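# Set white bench rod across salt-spray cabinet rail notches

## Task

Pick up the white rod lying on the bench and place it crosswise over the salt-spray cabinet's chamber, next to the two rods already there, so that each of its ends sits in a notch of the rails. The fog collector must remain upright. Release the rod at the end.

## Robot and tools

Robot: two 6-joint arms, left_arm and right_arm, each with a parallel two-finger gripper. Joint order for every row and every per-joint list: waist (joint1), shoulder (joint2), elbow (joint3), wrist pitch (joint4), wrist yaw (joint5), wrist roll (joint6). Stated ranges in rad: waist -2.618 to 3.054, shoulder 0.000 to 3.142, elbow 0.000 to 3.142, wrist pitch -1.571 to 1.571, wrist yaw -1.571 to 1.571, wrist roll -2.094 to 2.094. The real end stops may differ by up to 0.036 rad.

Scene frame: origin on the table top midway between the arms, +x out over the table, +z up, left_arm on the +y side. The names left and right refer to arms, not to image sides. Arm bases: left_arm at (+0.036, +0.355, 0) m, quat_wxyz (+0.998, 0, 0, -0.063); right_arm at (+0.018, -0.258, 0) m, quat_wxyz (+1.000, 0, 0, +0.013). Each gripper's fingers point along its +z and close along its y; the reported end-effector point lies between the pads, roughly 1 cm short of the fingertips.

The row (used by execute_actions and move): one flat list of 14 numbers, each in [-1, 1], covering both arms even when only one moves. First left_arm: 6 joint numbers, then its opening; then right_arm the same way. Joint numbers are scaled offsets, not poses: 1.0 equals 1.202 rad for waist, 1.258 shoulder, 1.238 elbow, 2.073 wrist pitch, 2.022 wrist yaw and wrist roll. Opening is absolute: +1 fully open, -1 closed.

execute_actions(actions): a list of actions run in sequence; an empty list only returns state and images. Each action is a table of up to 15 rows; each row lasts one 1/30 s control step, and a short table repeats its final row to fill 15 steps. Joint offsets in every row are counted from the angles the joints had when that action began (not from the previous row); for a call's first action that means the angles in this scene's latest result. If an action would push any joint more than 0.036 rad beyond its range, that action is rejected for both arms; if the first action fails this or any action is malformed, nothing in the call runs. A joint told to pass its true stop stops there, and the result then prints "joint sent to its limit" (absence of that line does not prove more room exists).

move(target, speed, blocking): target is one 14-number row; its offsets are counted from the Joint positions in the latest result showing them, regardless of where the arm is now. All joints of both arms progress in step, so hands trace curves. speed (0.01 to 2 rad/s, default 0.5) caps the joint with the longest travel. Paths last 0.5 to 10 s and are cut at 10 s. Moves ignore obstacles and the other arm; faster moves and targets set deeper past contact strike and press harder. Finger openings are applied at the start. With blocking=false you get a result after 0.5 s and must call wait or stop before sending further rows or moves. The result adds a "move:" line: ending (done, off_target, moving, held, fault), limits=held or limits=none, and each arm's joint farthest from target.

wait(seconds): 0 to 10; arms hold their last command, and a running move carries on. stop(): brakes a running move; fast moves need more room. zoom_image(camera, region): camera cam_left_wrist or cam_right_wrist, region [x0, y0, x1, y1] in pixels from the top-left, at most 504 by 504. read_manual(section): licence texts only. finished_scene(scene): ends the given scene, irreversibly; do it only once the rod is resting in the notches and released.

Results: a state line per arm with gripper position (m) and quat_wxyz in the scene frame (less accurate at long reach); Joint positions and Joint velocities per arm, six joints in rad or rad/s followed by finger gap in m (0.094 when fully open); Joint targets, the angles currently being driven toward; grip_measured, finger opening on the command scale. "joint command not followed" means a clearance check altered some joint targets. FAULT or OVER-TEMPERATURE FAULT lines report arm stops. Images come from cam_left_wrist then cam_right_wrist, each 504x504; calibration (K, distortion, T_world_to_cam) is given in the prompt, with poses computed from joint readings and small errors.

Motion notes: joint speed is capped, so large offsets may need several actions. Each step keeps joint targets within a lead of the measured angle (0.202 rad waist, 0.258 shoulder, 0.238 elbow, 0.573 wrist pitch, 0.522 wrist yaw and roll), and targets that would shift the gripper over 70 mm are scaled back. Sending zeros lets an arm sag; to hold position, first send offsets back to the desired angles, then zeros, increasing the aim if a joint keeps falling short. The simulation keeps running while you think, with the last command held.

Gripping: to hold the rod, command an opening about 0.03 below grip_measured; smaller margins give a lighter grip. Pads push about 50 to 62 N each, and readings may be off by around 1 mm. Occasional tugs on held parts or nudges to loose objects can occur.

Avoid: dropping the rod, knocking the fog collector over, pushing anything off the table, slamming or pressing hard into objects, and letting the two arms collide or press on each other. Watch motor heat: warnings start at 75 °C, 90 °C stops the arm for 10 s, and 100 °C makes it go limp and fall.

Each tool is called after "Emit:" as name([rows], argument=value, ...), one row to a line, values as JSON.

## Session

I'll start by looking at the scene.

Emit:
execute_actions(actions=[])

Scene clock: 0.00 s.
left_arm: end_effector_position=(+0.3648, +0.2053, +0.3026) grip_measured=+1.000 end_effector_quat_wxyz=(+0.241, +0.628, +0.687, +0.273) | right_arm: end_effector_position=(+0.5066, -0.5714, +0.2081) grip_measured=+1.000 end_effector_quat_wxyz=(+0.386, +0.529, +0.624, -0.426)
Joint names: [waist, shoulder, elbow, wrist pitch, wrist yaw, wrist roll]
Joint positions: left_arm=[-0.54   1.493  1.706 -1.2   -0.494  0.967  0.094] | right_arm=[-0.321  2.357  2.179 -0.667  1.1    0.655  0.094]
Joint velocities: left_arm=[ 0.017 -0.007 -0.002  0.081  0.022 -0.066  0.   ] | right_arm=[-0.002 -0.017 -0.027 -0.037  0.007  0.022  0.   ]
Motor temperatures (°C, as the motors report them): left_arm=[23 21 21 22 22 23] | right_arm=[23 22 21 22 21 23]
Joint targets: left_arm=[-0.540 1.486 1.713 -1.202 -0.492 0.960] | right_arm=[-0.321 2.339 2.191 -0.665 1.115 0.657]

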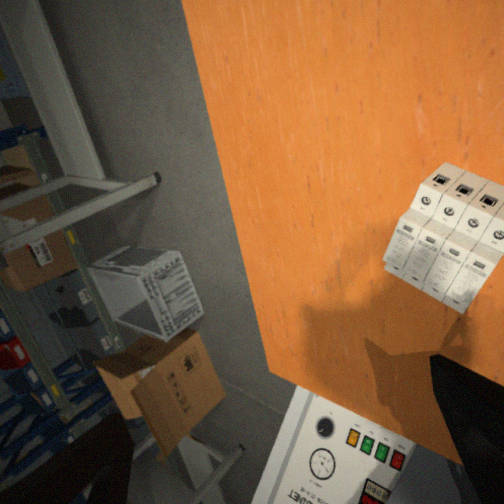

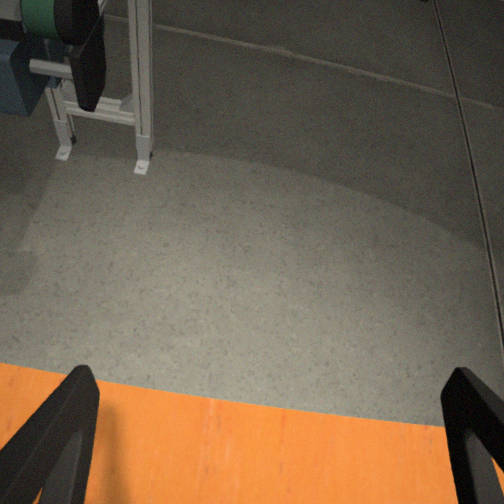

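Emit:
move(target=[0,-0.034,0.076,-0.096,0.244,-0.478,1, 0.267,-0.681,-0.347,-0.305,-0.544,-0.324,1], speed=0.8)

Scene clock: 67.27 s.
left_arm: end_effector_position=(+0.2949, +0.1557, +0.2909) grip_measured=+1.000 end_effector_quat_wxyz=(+0.228, +0.320, +0.917, -0.071) | right_arm: end_effector_position=(+0.3689, -0.2516, +0.2845) grip_measured=+1.000 end_effector_quat_wxyz=(+0.259, -0.006, +0.966, -0.001)
Joint names: [waist, shoulder, elbow, wrist pitch, wrist yaw, wrist roll]
Joint positions: left_arm=[-0.54   1.479  1.778 -1.388 -0.013  0.009  0.094] | right_arm=[-0.005  1.51   1.754 -1.29   0.009  0.006  0.094]
Joint velocities: left_arm=[-0.027 -0.007 -0.012 -0.081 -0.037 -0.037  0.   ] | right_arm=[-0.002  0.002 -0.007 -0.051 -0.066 -0.081  0.   ]
Motor temperatures (°C, as the motors report them): left_arm=[23 24 25 26 23 23] | right_arm=[23 31 23 24 21 23]
Joint targets: left_arm=[-0.540 1.451 1.800 -1.399 -0.000 0.000] | right_arm=[0.000 1.500 1.750 -1.299 0.001 -0.000]
move: off_target (left_arm); limits=none; left_arm: farthest joint: the shoulder, 0.028 radians from its target (0.043 radians at the start); right_arm: farthest joint: the shoulder, 0.009 radians from its target (0.856 radians at the start)
camera_calibration (this result's frames):
cam_left_wrist: T_world_to_cam=[[-0.753831, -0.635155, -0.168274, 0.377547], [-0.634629, 0.770162, -0.0639975, 0.134388], [0.170247, 0.0585486, -0.983661, 0.345628], [0, 0, 0, 1]] pos_world=[0.311051, 0.116064, 0.412112]
cam_right_wrist: T_world_to_cam=[[0.0371862, -0.999159, 0.0172657, -0.265976], [-0.983447, -0.0335244, 0.178067, 0.343302], [-0.177338, -0.0236015, -0.983867, 0.445945], [0, 0, 0, 1]] pos_world=[0.426593, -0.243718, 0.382212]

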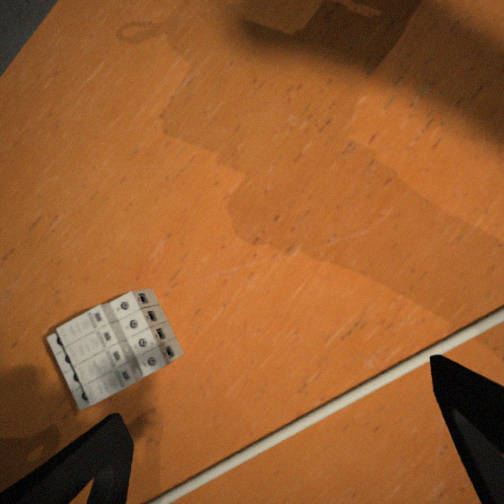

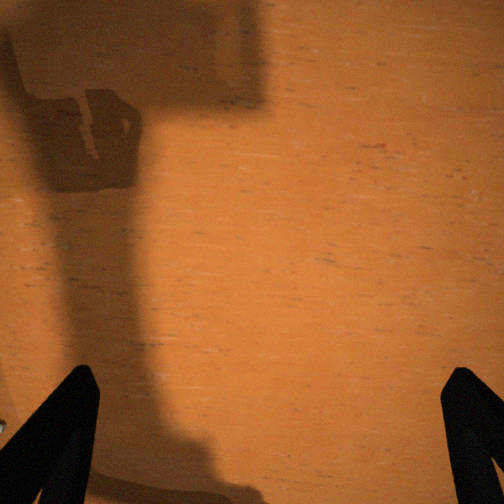

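Emit:
move(target=[-0.38,0,0,0.12,0,0,1, 0.1,0,0,0.24,0,0,1], speed=0.8)

Scene clock: 91.40 s.
left_arm: end_effector_position=(+0.2023, +0.0187, +0.3239) grip_measured=+1.000 end_effector_quat_wxyz=(+0.302, +0.498, +0.793, -0.179) | right_arm: end_effector_position=(+0.4496, -0.2005, +0.3648) grip_measured=+1.000 end_effector_quat_wxyz=(+0.478, -0.055, +0.876, +0.030)
Joint names: [waist, shoulder, elbow, wrist pitch, wrist yaw, wrist roll]
Joint positions: left_arm=[-0.995  1.479  1.778 -1.153 -0.015  0.008  0.094] | right_arm=[ 0.108  1.51   1.754 -0.817  0.009  0.005  0.094]
Joint velocities: left_arm=[ 0.017  0.002 -0.002  0.022 -0.066 -0.022  0.   ] | right_arm=[-0.007  0.012 -0.012  0.022  0.037 -0.037  0.   ]
Motor temperatures (°C, as the motors report them): left_arm=[23 25 25 26 23 23] | right_arm=[23 27 23 24 21 23]
Joint targets: left_arm=[-0.997 1.479 1.778 -1.140 -0.013 0.009] | right_arm=[0.115 1.510 1.754 -0.793 0.009 0.006]
move: off_target (right_arm); limits=none; left_arm: farthest joint: the wrist pitch, 0.013 radians from its target (0.249 radians at the start); right_arm: farthest joint: the wrist pitch, 0.025 radians from its target (0.498 radians at the start)
camera_calibration (this result's frames):
cam_left_wrist: T_world_to_cam=[[-0.935962, -0.281534, -0.211456, 0.270521], [-0.215082, 0.932636, -0.289705, 0.168424], [0.278774, -0.225672, -0.933465, 0.368943], [0, 0, 0, 1]] pos_world=[0.186571, 0.00234245, 0.450392]
cam_right_wrist: T_world_to_cam=[[0.140902, -0.989762, 0.0227427, -0.266064], [-0.946598, -0.141415, -0.289749, 0.542455], [0.289999, 0.0192979, -0.956832, 0.329094], [0, 0, 0, 1]] pos_world=[0.455539, -0.192979, 0.478115]

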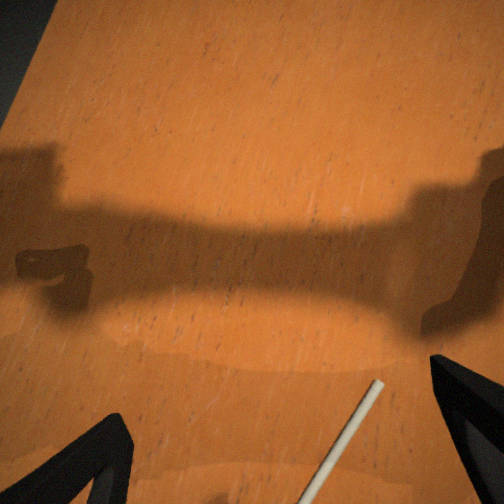

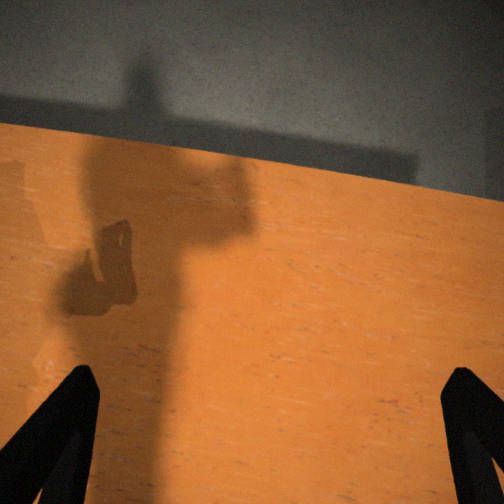

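Emit:
move(target=[1.25,0,0,0.05,0,0,1, -0.1,0,0,-0.1,0,0,1], speed=1.0)

action 0: every number of target must lie in its column's range; nothing of the call was run and nothing moved

Emit:
move(target=[1.0,0,0,0.05,0,0,1, -0.1,0,0,-0.1,0,0,1], speed=1.0)

Scene clock: 106.33 s.
left_arm: end_effector_position=(+0.4257, +0.3909, +0.3395) grip_measured=+1.000 end_effector_quat_wxyz=(+0.393, -0.037, +0.919, +0.026) | right_arm: end_effector_position=(+0.4225, -0.2498, +0.3262) grip_measured=+1.000 end_effector_quat_wxyz=(+0.389, -0.006, +0.921, +0.001)
Joint names: [waist, shoulder, elbow, wrist pitch, wrist yaw, wrist roll]
Joint positions: left_arm=[ 0.207  1.479  1.778 -1.061 -0.018  0.008  0.094] | right_arm=[-0.004  1.51   1.754 -1.016  0.009  0.005  0.094]
Joint velocities: left_arm=[ 0.012 -0.012 -0.012  0.007 -0.037 -0.051  0.   ] | right_arm=[ 0.007 -0.017 -0.002 -0.007 -0.051 -0.022  0.   ]
Motor temperatures (°C, as the motors report them): left_arm=[23 25 25 27 23 23] | right_arm=[23 26 23 25 21 23]
Joint targets: left_arm=[0.207 1.479 1.778 -1.049 -0.015 0.008] | right_arm=[-0.012 1.510 1.754 -1.024 0.009 0.005]
move: done; limits=none; left_arm: farthest joint: the wrist pitch, 0.012 radians from its target (0.103 radians at the start); right_arm: farthest joint: the waist, 0.008 radians from its target (0.120 radians at the start)
camera_calibration (this result's frames):
cam_left_wrist: T_world_to_cam=[[-0.053845, -0.972544, -0.226406, 0.487383], [-0.917534, 0.13765, -0.373074, 0.511967], [0.393996, 0.187647, -0.899753, 0.183216], [0, 0, 0, 1]] pos_world=[0.423804, 0.369149, 0.466198]
cam_right_wrist: T_world_to_cam=[[0.0339871, -0.999203, 0.0209391, -0.26672], [-0.99486, -0.0358241, -0.0947103, 0.481839], [0.0953849, -0.0176126, -0.995285, 0.386471], [0, 0, 0, 1]] pos_world=[0.451564, -0.24244, 0.435869]

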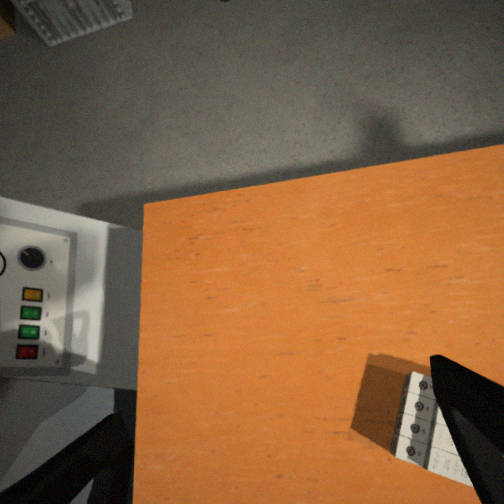

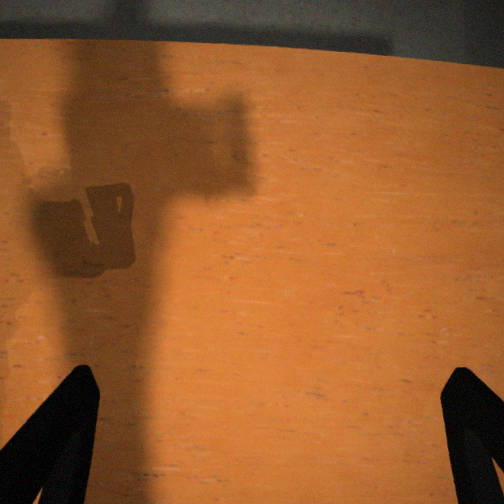

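Emit:
move(target=[0.62,0,0,0,0,0,1, 0,0,0,0,0,0,1], speed=1.0)

Scene clock: 113.47 s.
left_arm: end_effector_position=(+0.2978, +0.6461, +0.3395) grip_measured=+1.000 end_effector_quat_wxyz=(+0.356, -0.369, +0.842, +0.168) | right_arm: end_effector_position=(+0.4224, -0.2498, +0.3260) grip_measured=+1.000 end_effector_quat_wxyz=(+0.388, -0.006, +0.921, +0.001)
Joint names: [waist, shoulder, elbow, wrist pitch, wrist yaw, wrist roll]
Joint positions: left_arm=[ 0.951  1.479  1.778 -1.061 -0.02   0.008  0.094] | right_arm=[-0.004  1.51   1.754 -1.017  0.009  0.005  0.094]
Joint velocities: left_arm=[-0.017 -0.002  0.002  0.037  0.051 -0.022  0.   ] | right_arm=[-0.002  0.002 -0.007 -0.007 -0.037  0.022  0.   ]
Motor temperatures (°C, as the motors report them): left_arm=[23 25 25 28 23 23] | right_arm=[23 26 23 25 21 23]
Joint targets: left_arm=[0.952 1.479 1.778 -1.062 -0.018 0.008] | right_arm=[-0.004 1.510 1.754 -1.017 0.009 0.005]
move: done; limits=none; left_arm: farthest joint: the wrist yaw, 0.002 radians from its target (0.000 radians at the start); right_arm: farthest joint: the wrist pitch, 0.001 radians from its target (0.001 radians at the start)
camera_calibration (this result's frames):
cam_left_wrist: T_world_to_cam=[[0.620486, -0.750363, -0.22793, 0.384835], [-0.767548, -0.521473, -0.372741, 0.7406], [0.160832, 0.406228, -0.899507, 0.113841], [0, 0, 0, 1]] pos_world=[0.311353, 0.628724, 0.466169]
cam_right_wrist: T_world_to_cam=[[0.0340031, -0.999203, 0.0209306, -0.26672], [-0.994932, -0.0358258, -0.0939508, 0.481477], [0.0946258, -0.0176299, -0.995357, 0.386689], [0, 0, 0, 1]] pos_world=[0.451516, -0.242441, 0.435711]

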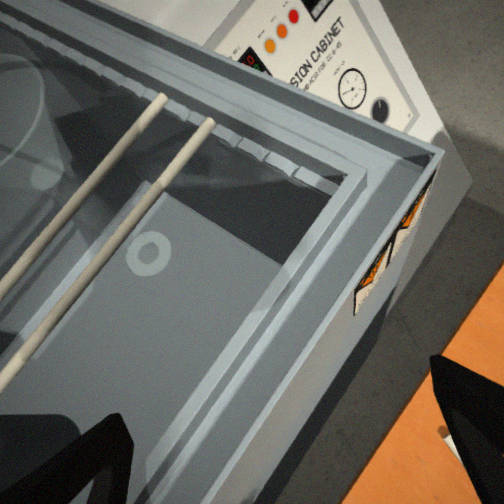

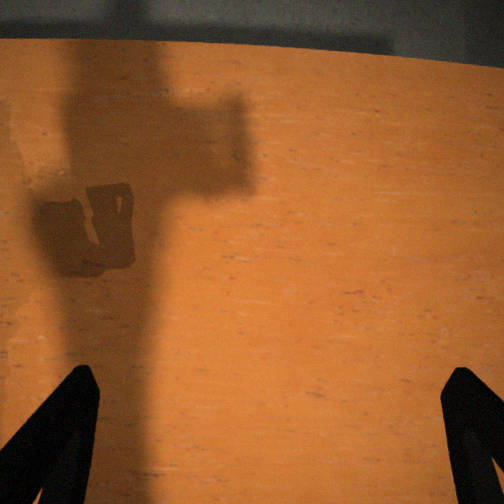

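Emit:
move(target=[0.332,0.136,0.139,-0.115,0,0,1, 0,0,0,0,0,0,1], speed=0.7)

Scene clock: 152.43 s.
left_arm: end_effector_position=(+0.1627, +0.7236, +0.2994) grip_measured=+1.000 end_effector_quat_wxyz=(+0.223, -0.551, +0.786, +0.170) | right_arm: end_effector_position=(+0.4224, -0.2498, +0.3260) grip_measured=+1.000 end_effector_quat_wxyz=(+0.388, -0.006, +0.921, +0.001)
Joint names: [waist, shoulder, elbow, wrist pitch, wrist yaw, wrist roll]
Joint positions: left_arm=[ 1.352  1.64   1.926 -1.289 -0.021  0.008  0.094] | right_arm=[-0.004  1.51   1.754 -1.017  0.009  0.005  0.094]
Joint velocities: left_arm=[-0.017 -0.002 -0.007  0.007  0.051 -0.022  0.   ] | right_arm=[-0.022  0.012  0.002 -0.051  0.066  0.022  0.   ]
Motor temperatures (°C, as the motors report them): left_arm=[23 25 25 29 23 23] | right_arm=[23 26 23 25 21 23]
Joint targets: left_arm=[1.350 1.649 1.950 -1.300 -0.020 0.008] | right_arm=[-0.004 1.510 1.754 -1.017 0.009 0.005]
move: off_target (left_arm); limits=none; left_arm: farthest joint: the elbow, 0.024 radians from its target (0.172 radians at the start); right_arm: farthest joint: the waist, 0.000 radians from its target (0.000 radians at the start)
camera_calibration (this result's frames):
cam_left_wrist: T_world_to_cam=[[0.846998, -0.496162, -0.190832, 0.285685], [-0.524391, -0.838729, -0.146792, 0.784719], [-0.0872234, 0.224403, -0.970585, 0.261193], [0, 0, 0, 1]] pos_world=[0.192307, 0.7413, 0.423219]
cam_right_wrist: T_world_to_cam=[[0.0340031, -0.999203, 0.0209306, -0.26672], [-0.994932, -0.0358258, -0.0939508, 0.481477], [0.0946258, -0.0176299, -0.995357, 0.386689], [0, 0, 0, 1]] pos_world=[0.451516, -0.242441, 0.435711]

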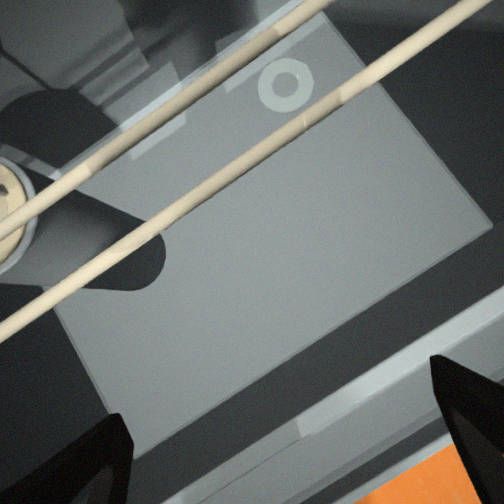

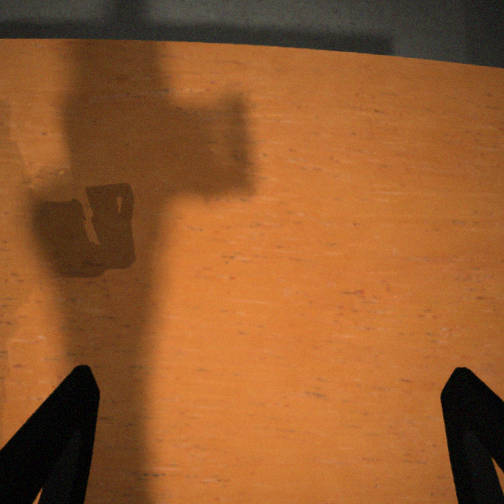

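Emit:
zoom_image(camera="cam_left_wrist", region=[0, 90, 252, 360])

Emit:
zoom_image(camera="cam_left_wrist", region=[252, 0, 504, 252])

Region (0, 90, 252, 360) of cam_left_wrist's 504x504 image, scaled by 1.867, with more detail than that image has; it fills the left 470 columns of this view, and the rest is white.

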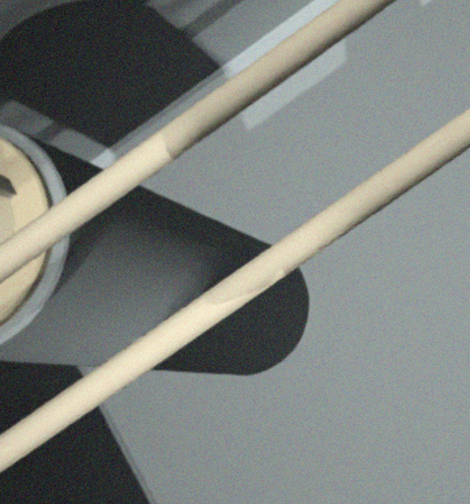

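Region (252, 0, 504, 252) of cam_left_wrist's 504x504 image, scaled by 2.000, with more detail than that image has.

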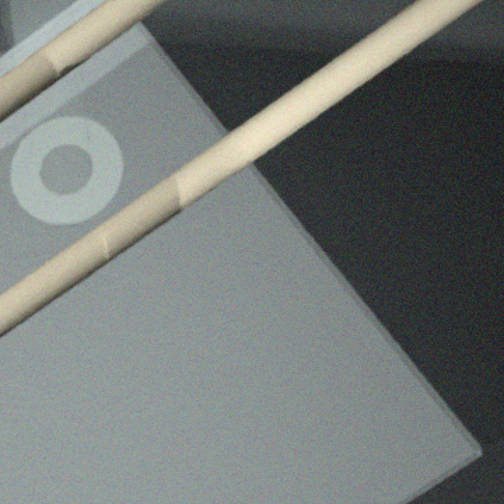

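Emit:
move(target=[-0.31,0,0.01,0.05,0,0,1, 0,0,0,0,0,0,1], speed=0.7)

Scene clock: 251.53 s.
left_arm: end_effector_position=(+0.3005, +0.6656, +0.3122) grip_measured=+1.000 end_effector_quat_wxyz=(+0.289, -0.391, +0.862, +0.145) | right_arm: end_effector_position=(+0.4224, -0.2498, +0.3260) grip_measured=+1.000 end_effector_quat_wxyz=(+0.388, -0.006, +0.921, +0.001)
Joint names: [waist, shoulder, elbow, wrist pitch, wrist yaw, wrist roll]
Joint positions: left_arm=[ 0.978  1.64   1.926 -1.199 -0.023  0.008  0.094] | right_arm=[-0.004  1.51   1.754 -1.017  0.009  0.005  0.094]
Joint velocities: left_arm=[-0.002 -0.007 -0.007 -0.037  0.007 -0.066  0.   ] | right_arm=[ 0.007 -0.012 -0.002 -0.022 -0.022  0.037  0.   ]
Motor temperatures (°C, as the motors report them): left_arm=[23 26 28 28 23 23] | right_arm=[23 26 24 26 21 23]
Joint targets: left_arm=[0.979 1.640 1.938 -1.185 -0.021 0.008] | right_arm=[-0.004 1.510 1.754 -1.017 0.009 0.005]
move: done; limits=none; left_arm: farthest joint: the wrist pitch, 0.013 radians from its target (0.104 radians at the start); right_arm: farthest joint: the waist, 0.000 radians from its target (0.000 radians at the start)
camera_calibration (this result's frames):
cam_left_wrist: T_world_to_cam=[[0.619431, -0.757052, -0.207791, 0.390026], [-0.783024, -0.57679, -0.232779, 0.740374], [0.0563737, 0.306896, -0.950072, 0.194264], [0, 0, 0, 1]] pos_world=[0.327185, 0.662692, 0.437951]
cam_right_wrist: T_world_to_cam=[[0.0340031, -0.999203, 0.0209306, -0.26672], [-0.994932, -0.0358258, -0.0939508, 0.481477], [0.0946258, -0.0176299, -0.995357, 0.386689], [0, 0, 0, 1]] pos_world=[0.451516, -0.242441, 0.435711]

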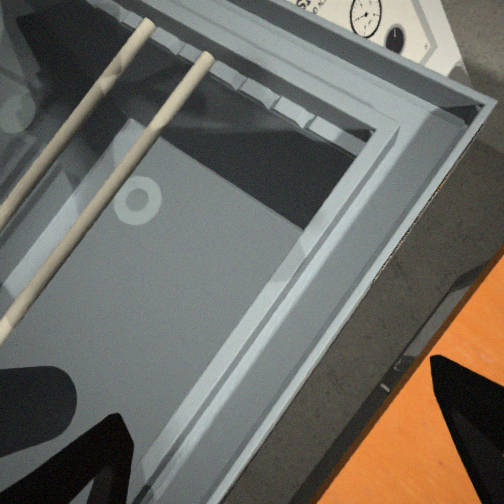

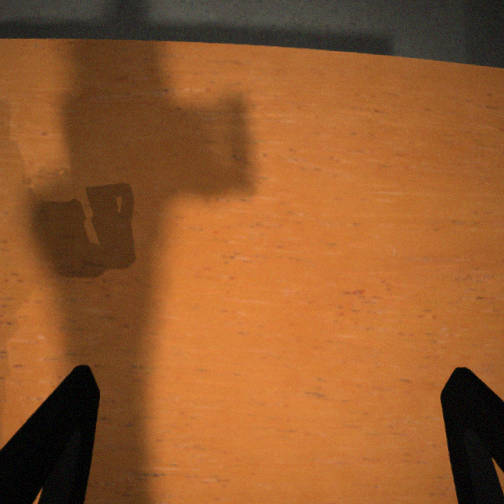

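Emit:
zoom_image(camera="cam_left_wrist", region=[120, 0, 420, 200])

Region (120, 0, 420, 200) of cam_left_wrist's 504x504 image, scaled by 1.680, with more detail than that image has.

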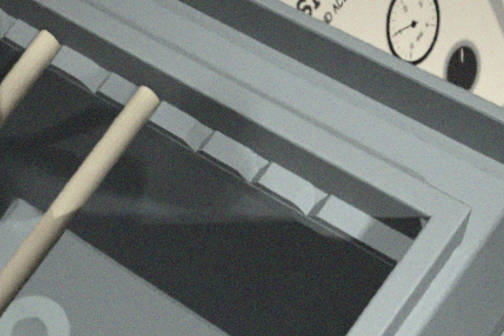

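Emit:
move(target=[0.93,0,0.01,0,0,0,1, 0,0,0,0,0,0,1], speed=0.8)

Scene clock: 298.37 s.
left_arm: end_effector_position=(-0.1292, +0.7286, +0.3123) grip_measured=+1.000 end_effector_quat_wxyz=(-0.168, +0.789, -0.522, -0.277) | right_arm: end_effector_position=(+0.4224, -0.2498, +0.3260) grip_measured=+1.000 end_effector_quat_wxyz=(+0.388, -0.006, +0.921, +0.001)
Joint names: [waist, shoulder, elbow, wrist pitch, wrist yaw, wrist roll]
Joint positions: left_arm=[ 2.098  1.64   1.926 -1.198 -0.024  0.008  0.094] | right_arm=[-0.004  1.51   1.754 -1.017  0.009  0.005  0.094]
Joint velocities: left_arm=[-0.017  0.002 -0.007 -0.037 -0.022 -0.066  0.   ] | right_arm=[-0.002 -0.022  0.002  0.022 -0.022  0.022  0.   ]
Motor temperatures (°C, as the motors report them): left_arm=[23 27 28 31 23 23] | right_arm=[23 26 24 26 21 23]
Joint targets: left_arm=[2.095 1.640 1.938 -1.199 -0.022 0.008] | right_arm=[-0.004 1.510 1.754 -1.017 0.009 0.005]
move: done; limits=none; left_arm: farthest joint: the elbow, 0.012 radians from its target (0.012 radians at the start); right_arm: farthest joint: the waist, 0.000 radians from its target (0.000 radians at the start)
camera_calibration (this result's frames):
cam_left_wrist: T_world_to_cam=[[0.950533, 0.229514, -0.209307, 0.0283204], [0.179519, -0.955806, -0.232825, 0.840852], [-0.253494, 0.183734, -0.949728, 0.248796], [0, 0, 0, 1]] pos_world=[-0.1148, 0.75148, 0.437988]
cam_right_wrist: T_world_to_cam=[[0.0340031, -0.999203, 0.0209306, -0.26672], [-0.994932, -0.0358258, -0.0939508, 0.481477], [0.0946258, -0.0176299, -0.995357, 0.386689], [0, 0, 0, 1]] pos_world=[0.451516, -0.242441, 0.435711]

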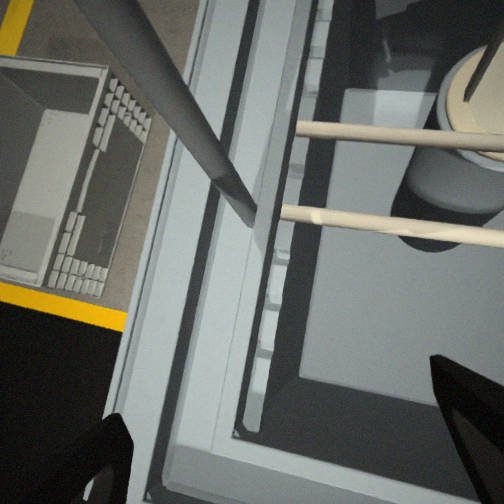

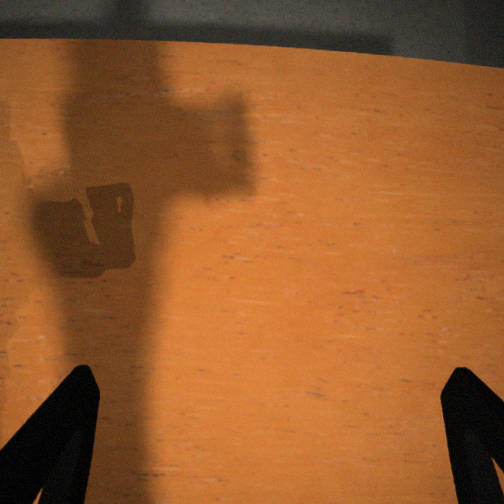

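Emit:
zoom_image(camera="cam_left_wrist", region=[200, 90, 400, 450])

Region (200, 90, 400, 450) of cam_left_wrist's 504x504 image, scaled by 1.400, with more detail than that image has.

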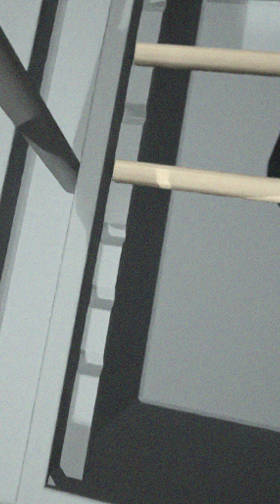

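Emit:
zoom_image(camera="cam_left_wrist", region=[230, 180, 350, 320])

Emit:
zoom_image(camera="cam_left_wrist", region=[220, 300, 340, 440])

Region (230, 180, 350, 320) of cam_left_wrist's 504x504 image, scaled by 3.600, with more detail than that image has; it fills the left 432 columns of this view, and the rest is white.

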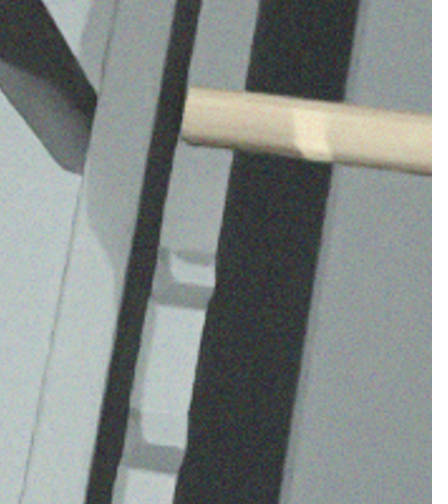

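Region (220, 300, 340, 440) of cam_left_wrist's 504x504 image, scaled by 3.600, with more detail than that image has; it fills the left 432 columns of this view, and the rest is white.

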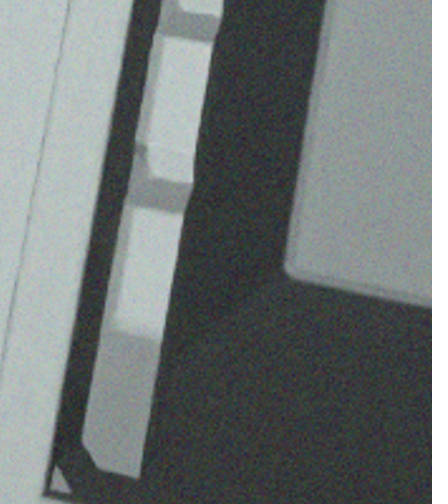

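Emit:
move(target=[-1.0,0,0.01,0,0,0,1, 0,0,0,0,0,0,1], speed=1.0)

Scene clock: 420.07 s.
left_arm: end_effector_position=(+0.3254, +0.6425, +0.3123) grip_measured=+1.000 end_effector_quat_wxyz=(+0.295, -0.354, +0.877, +0.133) | right_arm: end_effector_position=(+0.4224, -0.2498, +0.3260) grip_measured=+1.000 end_effector_quat_wxyz=(+0.388, -0.006, +0.921, +0.001)
Joint names: [waist, shoulder, elbow, wrist pitch, wrist yaw, wrist roll]
Joint positions: left_arm=[ 0.893  1.64   1.926 -1.198 -0.025  0.008  0.094] | right_arm=[-0.004  1.51   1.754 -1.017  0.009  0.005  0.094]
Joint velocities: left_arm=[ 0.017 -0.012 -0.012 -0.037  0.007  0.051  0.   ] | right_arm=[-0.007  0.007 -0.007 -0.037  0.007 -0.081  0.   ]
Motor temperatures (°C, as the motors report them): left_arm=[23 28 29 31 22 23] | right_arm=[23 26 24 27 21 23]
Joint targets: left_arm=[0.897 1.640 1.938 -1.198 -0.025 0.008] | right_arm=[-0.004 1.510 1.754 -1.017 0.009 0.005]
move: done; limits=none; left_arm: farthest joint: the elbow, 0.012 radians from its target (0.012 radians at the start); right_arm: farthest joint: the waist, 0.000 radians from its target (0.000 radians at the start)
camera_calibration (this result's frames):
cam_left_wrist: T_world_to_cam=[[0.554407, -0.80542, -0.209598, 0.409906], [-0.828328, -0.509602, -0.232762, 0.718206], [0.0806596, 0.302661, -0.949679, 0.194693], [0, 0, 0, 1]] pos_world=[0.351952, 0.63722, 0.437983]
cam_right_wrist: T_world_to_cam=[[0.0340031, -0.999203, 0.0209306, -0.26672], [-0.994932, -0.0358258, -0.0939508, 0.481477], [0.0946258, -0.0176299, -0.995357, 0.386689], [0, 0, 0, 1]] pos_world=[0.451516, -0.242441, 0.435711]

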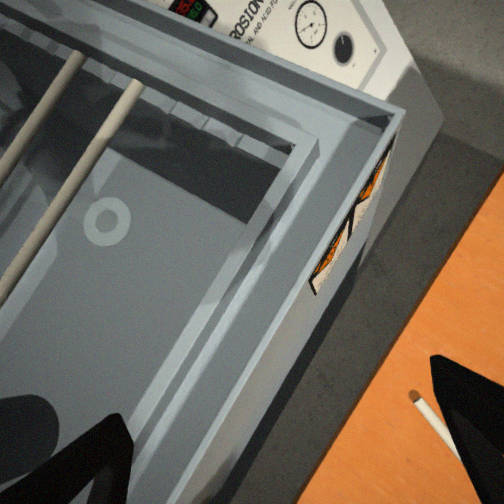

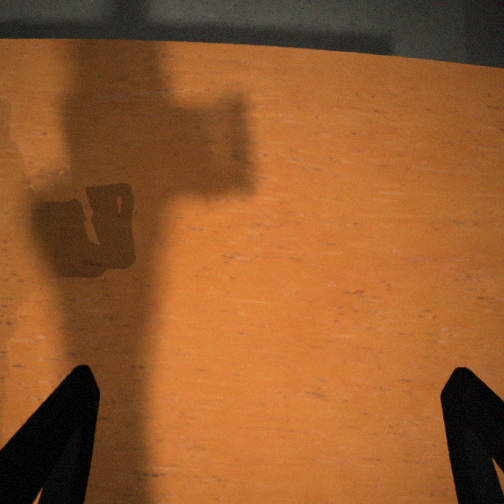

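Emit:
zoom_image(camera="cam_left_wrist", region=[380, 360, 480, 460])

Region (380, 360, 480, 460) of cam_left_wrist's 504x504 image, scaled by 5.040, with more detail than that image has.

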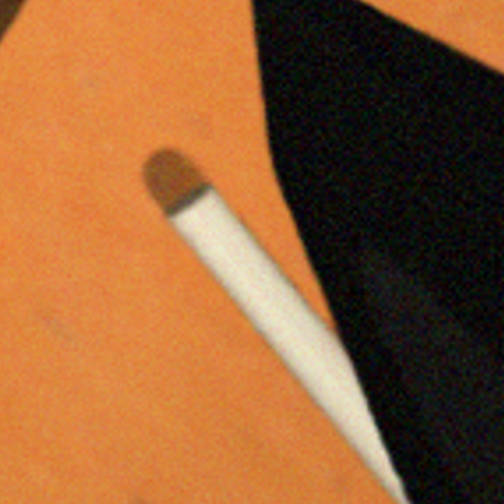

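Emit:
zoom_image(camera="cam_left_wrist", region=[0, 40, 240, 320])

Emit:
zoom_image(camera="cam_left_wrist", region=[110, 50, 330, 190])

Region (0, 40, 240, 320) of cam_left_wrist's 504x504 image, scaled by 1.800, with more detail than that image has; it fills the left 432 columns of this view, and the rest is white.

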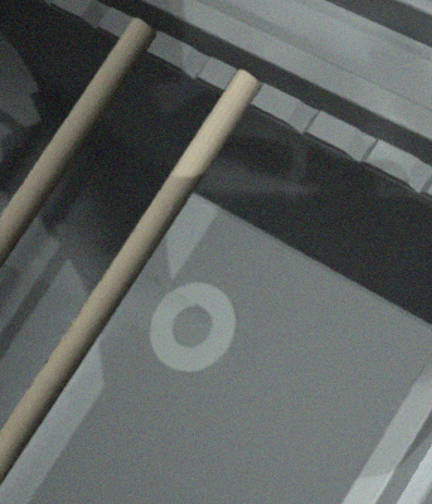

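Region (110, 50, 330, 190) of cam_left_wrist's 504x504 image, scaled by 2.291, with more detail than that image has; it fills the top 321 rows of this view, and the rest is white.

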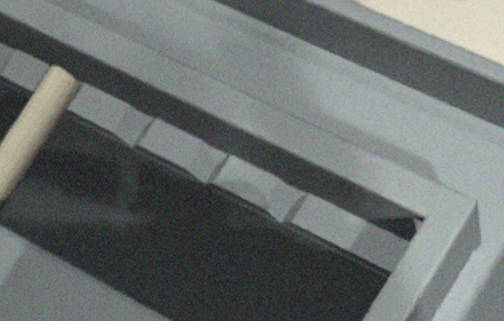

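Emit:
move(target=[0.568,0.339,0.448,-0.056,0,0,1, 0,0,0,0,0,0,1], speed=0.8)

Scene clock: 528.13 s.
left_arm: end_effector_position=(+0.0865, +0.8525, +0.3068) grip_measured=+1.000 end_effector_quat_wxyz=(-0.235, +0.629, -0.705, -0.229) | right_arm: end_effector_position=(+0.4224, -0.2498, +0.3260) grip_measured=+1.000 end_effector_quat_wxyz=(+0.388, -0.006, +0.921, +0.001)
Joint names: [waist, shoulder, elbow, wrist pitch, wrist yaw, wrist roll]
Joint positions: left_arm=[ 1.582  2.059  2.457 -1.302 -0.028  0.008  0.094] | right_arm=[-0.004  1.51   1.754 -1.017  0.009  0.005  0.094]
Joint velocities: left_arm=[ 0.027 -0.017 -0.002  0.007  0.051 -0.051  0.   ] | right_arm=[-0.012  0.012  0.002 -0.022 -0.007 -0.022  0.   ]
Motor temperatures (°C, as the motors report them): left_arm=[23 29 30 32 22 23] | right_arm=[23 26 24 27 21 23]
Joint targets: left_arm=[1.576 2.066 2.481 -1.314 -0.025 0.008] | right_arm=[-0.004 1.510 1.754 -1.017 0.009 0.005]
move: off_target (left_arm); limits=none; left_arm: farthest joint: the elbow, 0.023 radians from its target (0.555 radians at the start); right_arm: farthest joint: the waist, 0.000 radians from its target (0.000 radians at the start)
camera_calibration (this result's frames):
cam_left_wrist: T_world_to_cam=[[0.94017, -0.265763, -0.213191, 0.218067], [-0.314058, -0.918604, -0.239865, 0.932395], [-0.132091, 0.292468, -0.947108, 0.171508], [0, 0, 0, 1]] pos_world=[0.11046, 0.864295, 0.432576]
cam_right_wrist: T_world_to_cam=[[0.0340031, -0.999203, 0.0209306, -0.26672], [-0.994932, -0.0358258, -0.0939508, 0.481477], [0.0946258, -0.0176299, -0.995357, 0.386689], [0, 0, 0, 1]] pos_world=[0.451516, -0.242441, 0.435711]

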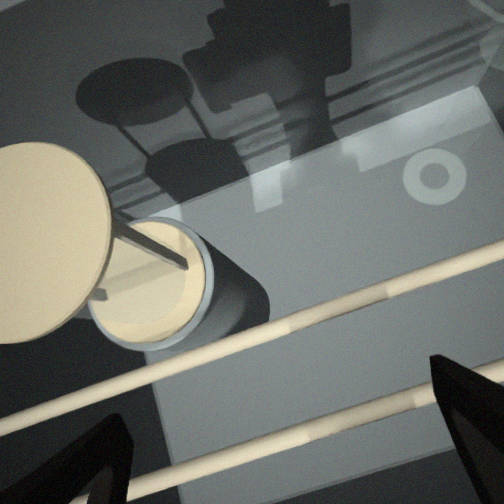

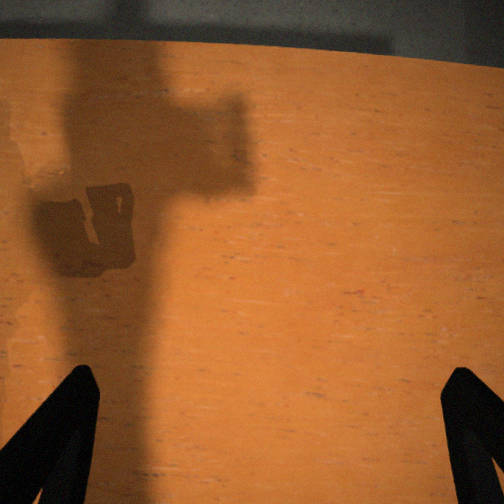

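Emit:
zoom_image(camera="cam_left_wrist", region=[130, 230, 430, 504])

Region (130, 230, 430, 504) of cam_left_wrist's 504x504 image, scaled by 1.680, with more detail than that image has; it fills the top 460 rows of this view, and the rest is white.

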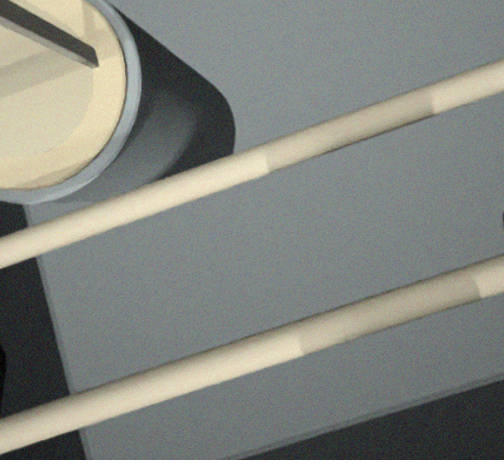

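Emit:
move(target=[-0.9,-0.444,-0.571,0,0.014,0.773,1, 0,0,0,0,0,0,1], speed=1.1)

Scene clock: 590.43 s.
left_arm: end_effector_position=(+0.3631, +0.4885, +0.2810) grip_measured=+1.000 end_effector_quat_wxyz=(+0.137, +0.542, +0.802, +0.212) | right_arm: end_effector_position=(+0.4224, -0.2498, +0.3260) grip_measured=+1.000 end_effector_quat_wxyz=(+0.388, -0.006, +0.921, +0.001)
Joint names: [waist, shoulder, elbow, wrist pitch, wrist yaw, wrist roll]
Joint positions: left_arm=[ 0.503  1.526  1.762 -1.296 -0.013  1.569  0.094] | right_arm=[-0.004  1.51   1.754 -1.017  0.009  0.005  0.094]
Joint velocities: left_arm=[-0.007  0.007  0.002 -0.037 -0.007 -0.022  0.   ] | right_arm=[ 0.007 -0.007  0.007 -0.022  0.022  0.022  0.   ]
Motor temperatures (°C, as the motors report them): left_arm=[23 34 31 31 22 23] | right_arm=[23 26 24 27 21 23]
Joint targets: left_arm=[0.501 1.501 1.751 -1.302 0.000 1.572] | right_arm=[-0.004 1.510 1.754 -1.017 0.009 0.005]
move: off_target (left_arm); limits=none; left_arm: farthest joint: the shoulder, 0.026 radians from its target (0.559 radians at the start); right_arm: farthest joint: the waist, 0.000 radians from its target (0.000 radians at the start)
camera_calibration (this result's frames):
cam_left_wrist: T_world_to_cam=[[-0.857974, -0.0756746, -0.508089, 0.498654], [-0.341631, 0.82271, 0.454353, -0.356984], [0.383627, 0.563402, -0.731716, -0.0900257], [0, 0, 0, 1]] pos_world=[0.340412, 0.38215, 0.349684]
cam_right_wrist: T_world_to_cam=[[0.0340031, -0.999203, 0.0209306, -0.26672], [-0.994932, -0.0358258, -0.0939508, 0.481477], [0.0946258, -0.0176299, -0.995357, 0.386689], [0, 0, 0, 1]] pos_world=[0.451516, -0.242441, 0.435711]

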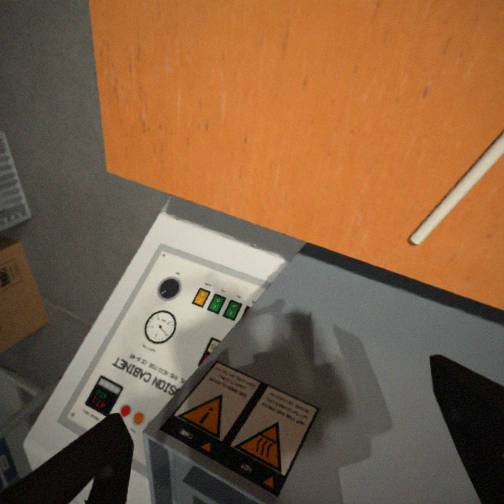

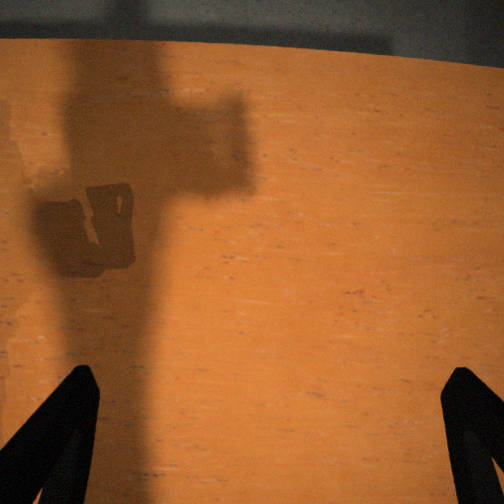

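Emit:
move(target=[-0.594,-0.074,-0.561,0.044,0.006,0,1, 0,0,0,0,0,0,1], speed=1.0)

Scene clock: 596.63 s.
left_arm: end_effector_position=(+0.2571, +0.2820, +0.0935) grip_measured=+1.000 end_effector_quat_wxyz=(-0.018, +0.814, +0.580, -0.005) | right_arm: end_effector_position=(+0.4224, -0.2498, +0.3260) grip_measured=+1.000 end_effector_quat_wxyz=(+0.388, -0.006, +0.921, +0.001)
Joint names: [waist, shoulder, elbow, wrist pitch, wrist yaw, wrist roll]
Joint positions: left_arm=[-0.207  1.47   1.072 -1.209 -0.013  1.57   0.094] | right_arm=[-0.004  1.51   1.754 -1.017  0.009  0.005  0.094]
Joint velocities: left_arm=[-0.007  0.002 -0.002 -0.066 -0.022  0.022  0.   ] | right_arm=[ 0.007 -0.007 -0.007  0.007  0.007 -0.022  0.   ]
Motor temperatures (°C, as the motors report them): left_arm=[23 33 30 31 22 23] | right_arm=[23 26 24 27 21 23]
Joint targets: left_arm=[-0.211 1.433 1.067 -1.205 -0.000 1.569] | right_arm=[-0.004 1.510 1.754 -1.017 0.009 0.005]
move: off_target (left_arm); limits=none; left_arm: farthest joint: the shoulder, 0.037 radians from its target (0.093 radians at the start); right_arm: farthest joint: the waist, 0.000 radians from its target (0.000 radians at the start)
camera_calibration (this result's frames):
cam_left_wrist: T_world_to_cam=[[-0.835341, 0.549708, -0.00523145, 0.0676525], [0.503059, 0.768221, 0.39594, -0.334451], [0.22167, 0.328113, -0.918261, 0.0551479], [0, 0, 0, 1]] pos_world=[0.212537, 0.201648, 0.183417]
cam_right_wrist: T_world_to_cam=[[0.0340031, -0.999203, 0.0209306, -0.26672], [-0.994932, -0.0358258, -0.0939508, 0.481477], [0.0946258, -0.0176299, -0.995357, 0.386689], [0, 0, 0, 1]] pos_world=[0.451516, -0.242441, 0.435711]

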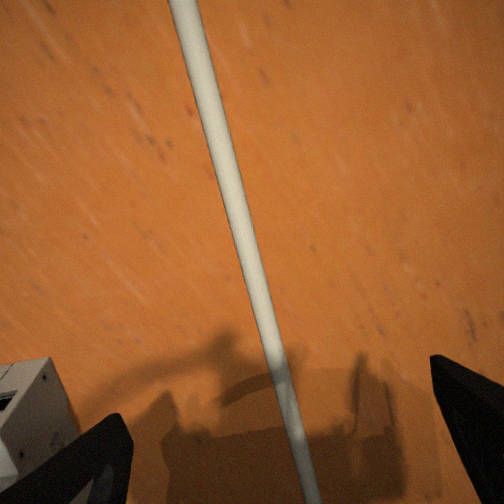

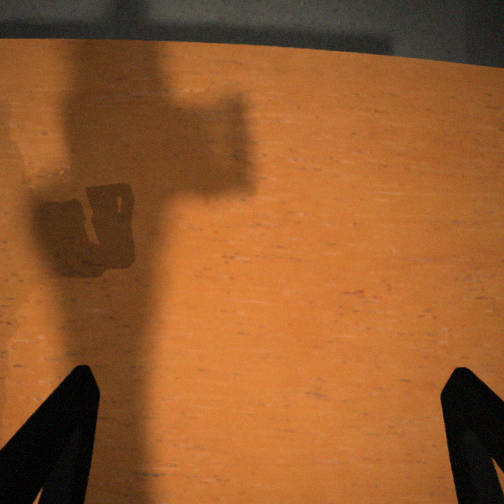

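Emit:
move(target=[0,0.035,-0.170,0.146,0.006,0,1, 0,0,0,0,0,0,1], speed=0.6)

Scene clock: 620.53 s.
left_arm: end_effector_position=(+0.2651, +0.2792, +0.0376) grip_measured=+1.000 end_effector_quat_wxyz=(+0.008, +0.814, +0.581, +0.014) | right_arm: end_effector_position=(+0.4224, -0.2498, +0.3260) grip_measured=+1.000 end_effector_quat_wxyz=(+0.388, -0.006, +0.921, +0.001)
Joint names: [waist, shoulder, elbow, wrist pitch, wrist yaw, wrist roll]
Joint positions: left_arm=[-0.207  1.5    0.87  -0.911 -0.013  1.57   0.094] | right_arm=[-0.004  1.51   1.754 -1.017  0.009  0.005  0.094]
Joint velocities: left_arm=[-0.002 -0.012 -0.012 -0.066 -0.007 -0.022  0.   ] | right_arm=[ 0.002 -0.007 -0.012  0.051  0.007 -0.037  0.   ]
Motor temperatures (°C, as the motors report them): left_arm=[23 31 29 29 23 23] | right_arm=[23 26 24 27 21 23]
Joint targets: left_arm=[-0.207 1.514 0.862 -0.907 -0.001 1.570] | right_arm=[-0.004 1.510 1.754 -1.017 0.009 0.005]
move: done; limits=none; left_arm: farthest joint: the shoulder, 0.014 radians from its target (0.044 radians at the start); right_arm: farthest joint: the waist, 0.000 radians from its target (0.000 radians at the start)
camera_calibration (this result's frames):
cam_left_wrist: T_world_to_cam=[[-0.833046, 0.548915, -0.0687589, 0.0775718], [0.478065, 0.776857, 0.409812, -0.310547], [0.278368, 0.308521, -0.909575, -0.00689285], [0, 0, 0, 1]] pos_world=[0.215001, 0.200797, 0.12633]
cam_right_wrist: T_world_to_cam=[[0.0340031, -0.999203, 0.0209306, -0.26672], [-0.994932, -0.0358258, -0.0939508, 0.481477], [0.0946258, -0.0176299, -0.995357, 0.386689], [0, 0, 0, 1]] pos_world=[0.451516, -0.242441, 0.435711]

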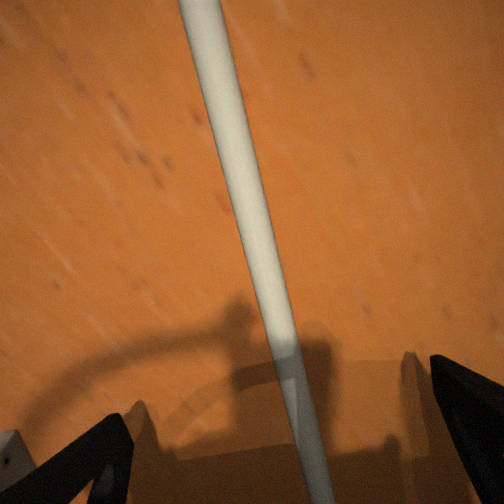

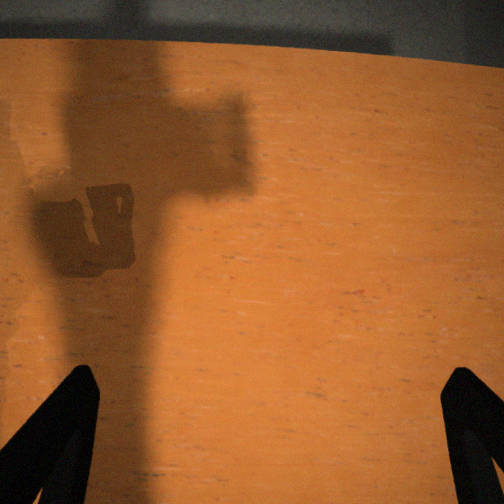

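Emit:
zoom_image(camera="cam_left_wrist", region=[200, 280, 400, 480])

Region (200, 280, 400, 480) of cam_left_wrist's 504x504 image, scaled by 2.520, with more detail than that image has.

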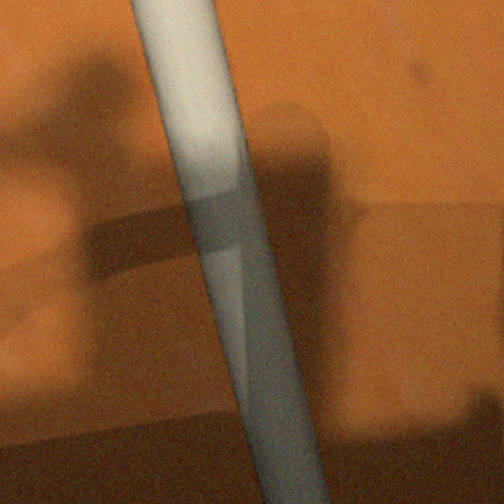

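Emit:
move(target=[0,0.056,-0.051,0.043,0.006,0,1, 0,0,0,0,0,0,1], speed=0.15)

Scene clock: 643.30 s.
left_arm: end_effector_position=(+0.2660, +0.2789, +0.0174) grip_measured=+1.000 end_effector_quat_wxyz=(+0.006, +0.814, +0.581, +0.012) | right_arm: end_effector_position=(+0.4224, -0.2498, +0.3260) grip_measured=+1.000 end_effector_quat_wxyz=(+0.388, -0.006, +0.921, +0.001)
Joint names: [waist, shoulder, elbow, wrist pitch, wrist yaw, wrist roll]
Joint positions: left_arm=[-0.207  1.546  0.824 -0.826 -0.013  1.57   0.094] | right_arm=[-0.004  1.51   1.754 -1.017  0.009  0.005  0.094]
Joint velocities: left_arm=[ 0.007 -0.002 -0.007 -0.007 -0.125 -0.081  0.   ] | right_arm=[-0.007 -0.002 -0.002  0.022 -0.037  0.037  0.   ]
Motor temperatures (°C, as the motors report them): left_arm=[23 29 29 28 23 23] | right_arm=[23 26 24 27 21 23]
Joint targets: left_arm=[-0.207 1.571 0.806 -0.822 -0.001 1.570] | right_arm=[-0.004 1.510 1.754 -1.017 0.009 0.005]
move: off_target (left_arm); limits=none; left_arm: farthest joint: the shoulder, 0.025 radians from its target (0.070 radians at the start); right_arm: farthest joint: the waist, 0.000 radians from its target (0.000 radians at the start)
camera_calibration (this result's frames):
cam_left_wrist: T_world_to_cam=[[-0.833402, 0.549038, -0.0632265, 0.0769993], [0.480279, 0.776093, 0.408672, -0.302792], [0.273446, 0.310222, -0.910489, -0.024575], [0, 0, 0, 1]] pos_world=[0.216316, 0.200342, 0.106236]
cam_right_wrist: T_world_to_cam=[[0.0340031, -0.999203, 0.0209306, -0.26672], [-0.994932, -0.0358258, -0.0939508, 0.481477], [0.0946258, -0.0176299, -0.995357, 0.386689], [0, 0, 0, 1]] pos_world=[0.451516, -0.242441, 0.435711]

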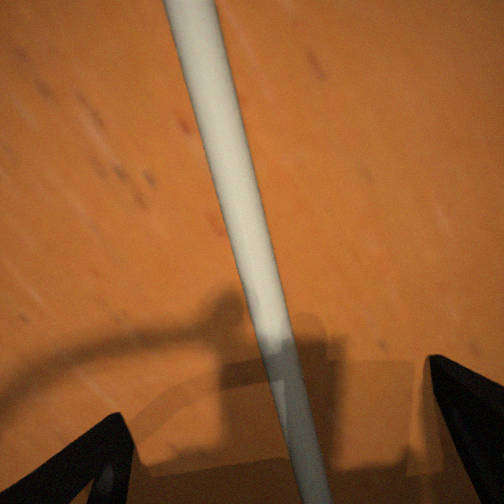

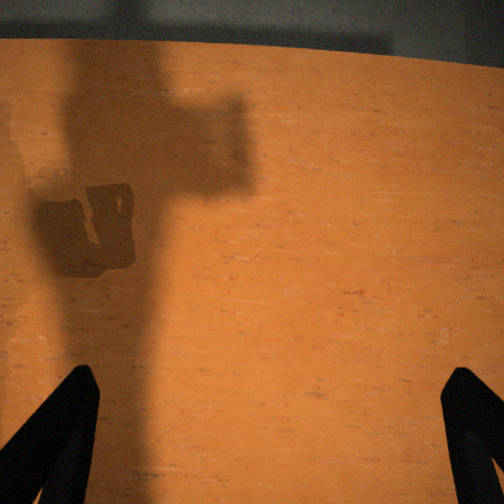

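Emit:
zoom_image(camera="cam_left_wrist", region=[380, 320, 504, 444])

Emit:
zoom_image(camera="cam_left_wrist", region=[80, 380, 204, 504])

Region (380, 320, 504, 444) of cam_left_wrist's 504x504 image, scaled by 4.065, with more detail than that image has.

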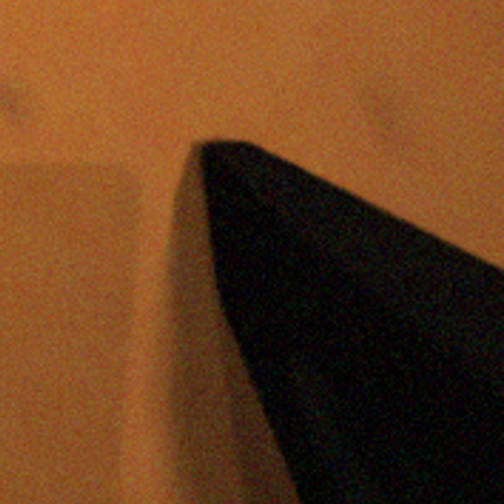

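Region (80, 380, 204, 504) of cam_left_wrist's 504x504 image, scaled by 4.065, with more detail than that image has.

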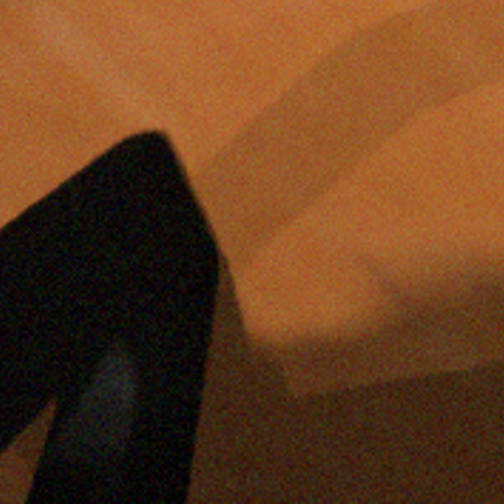

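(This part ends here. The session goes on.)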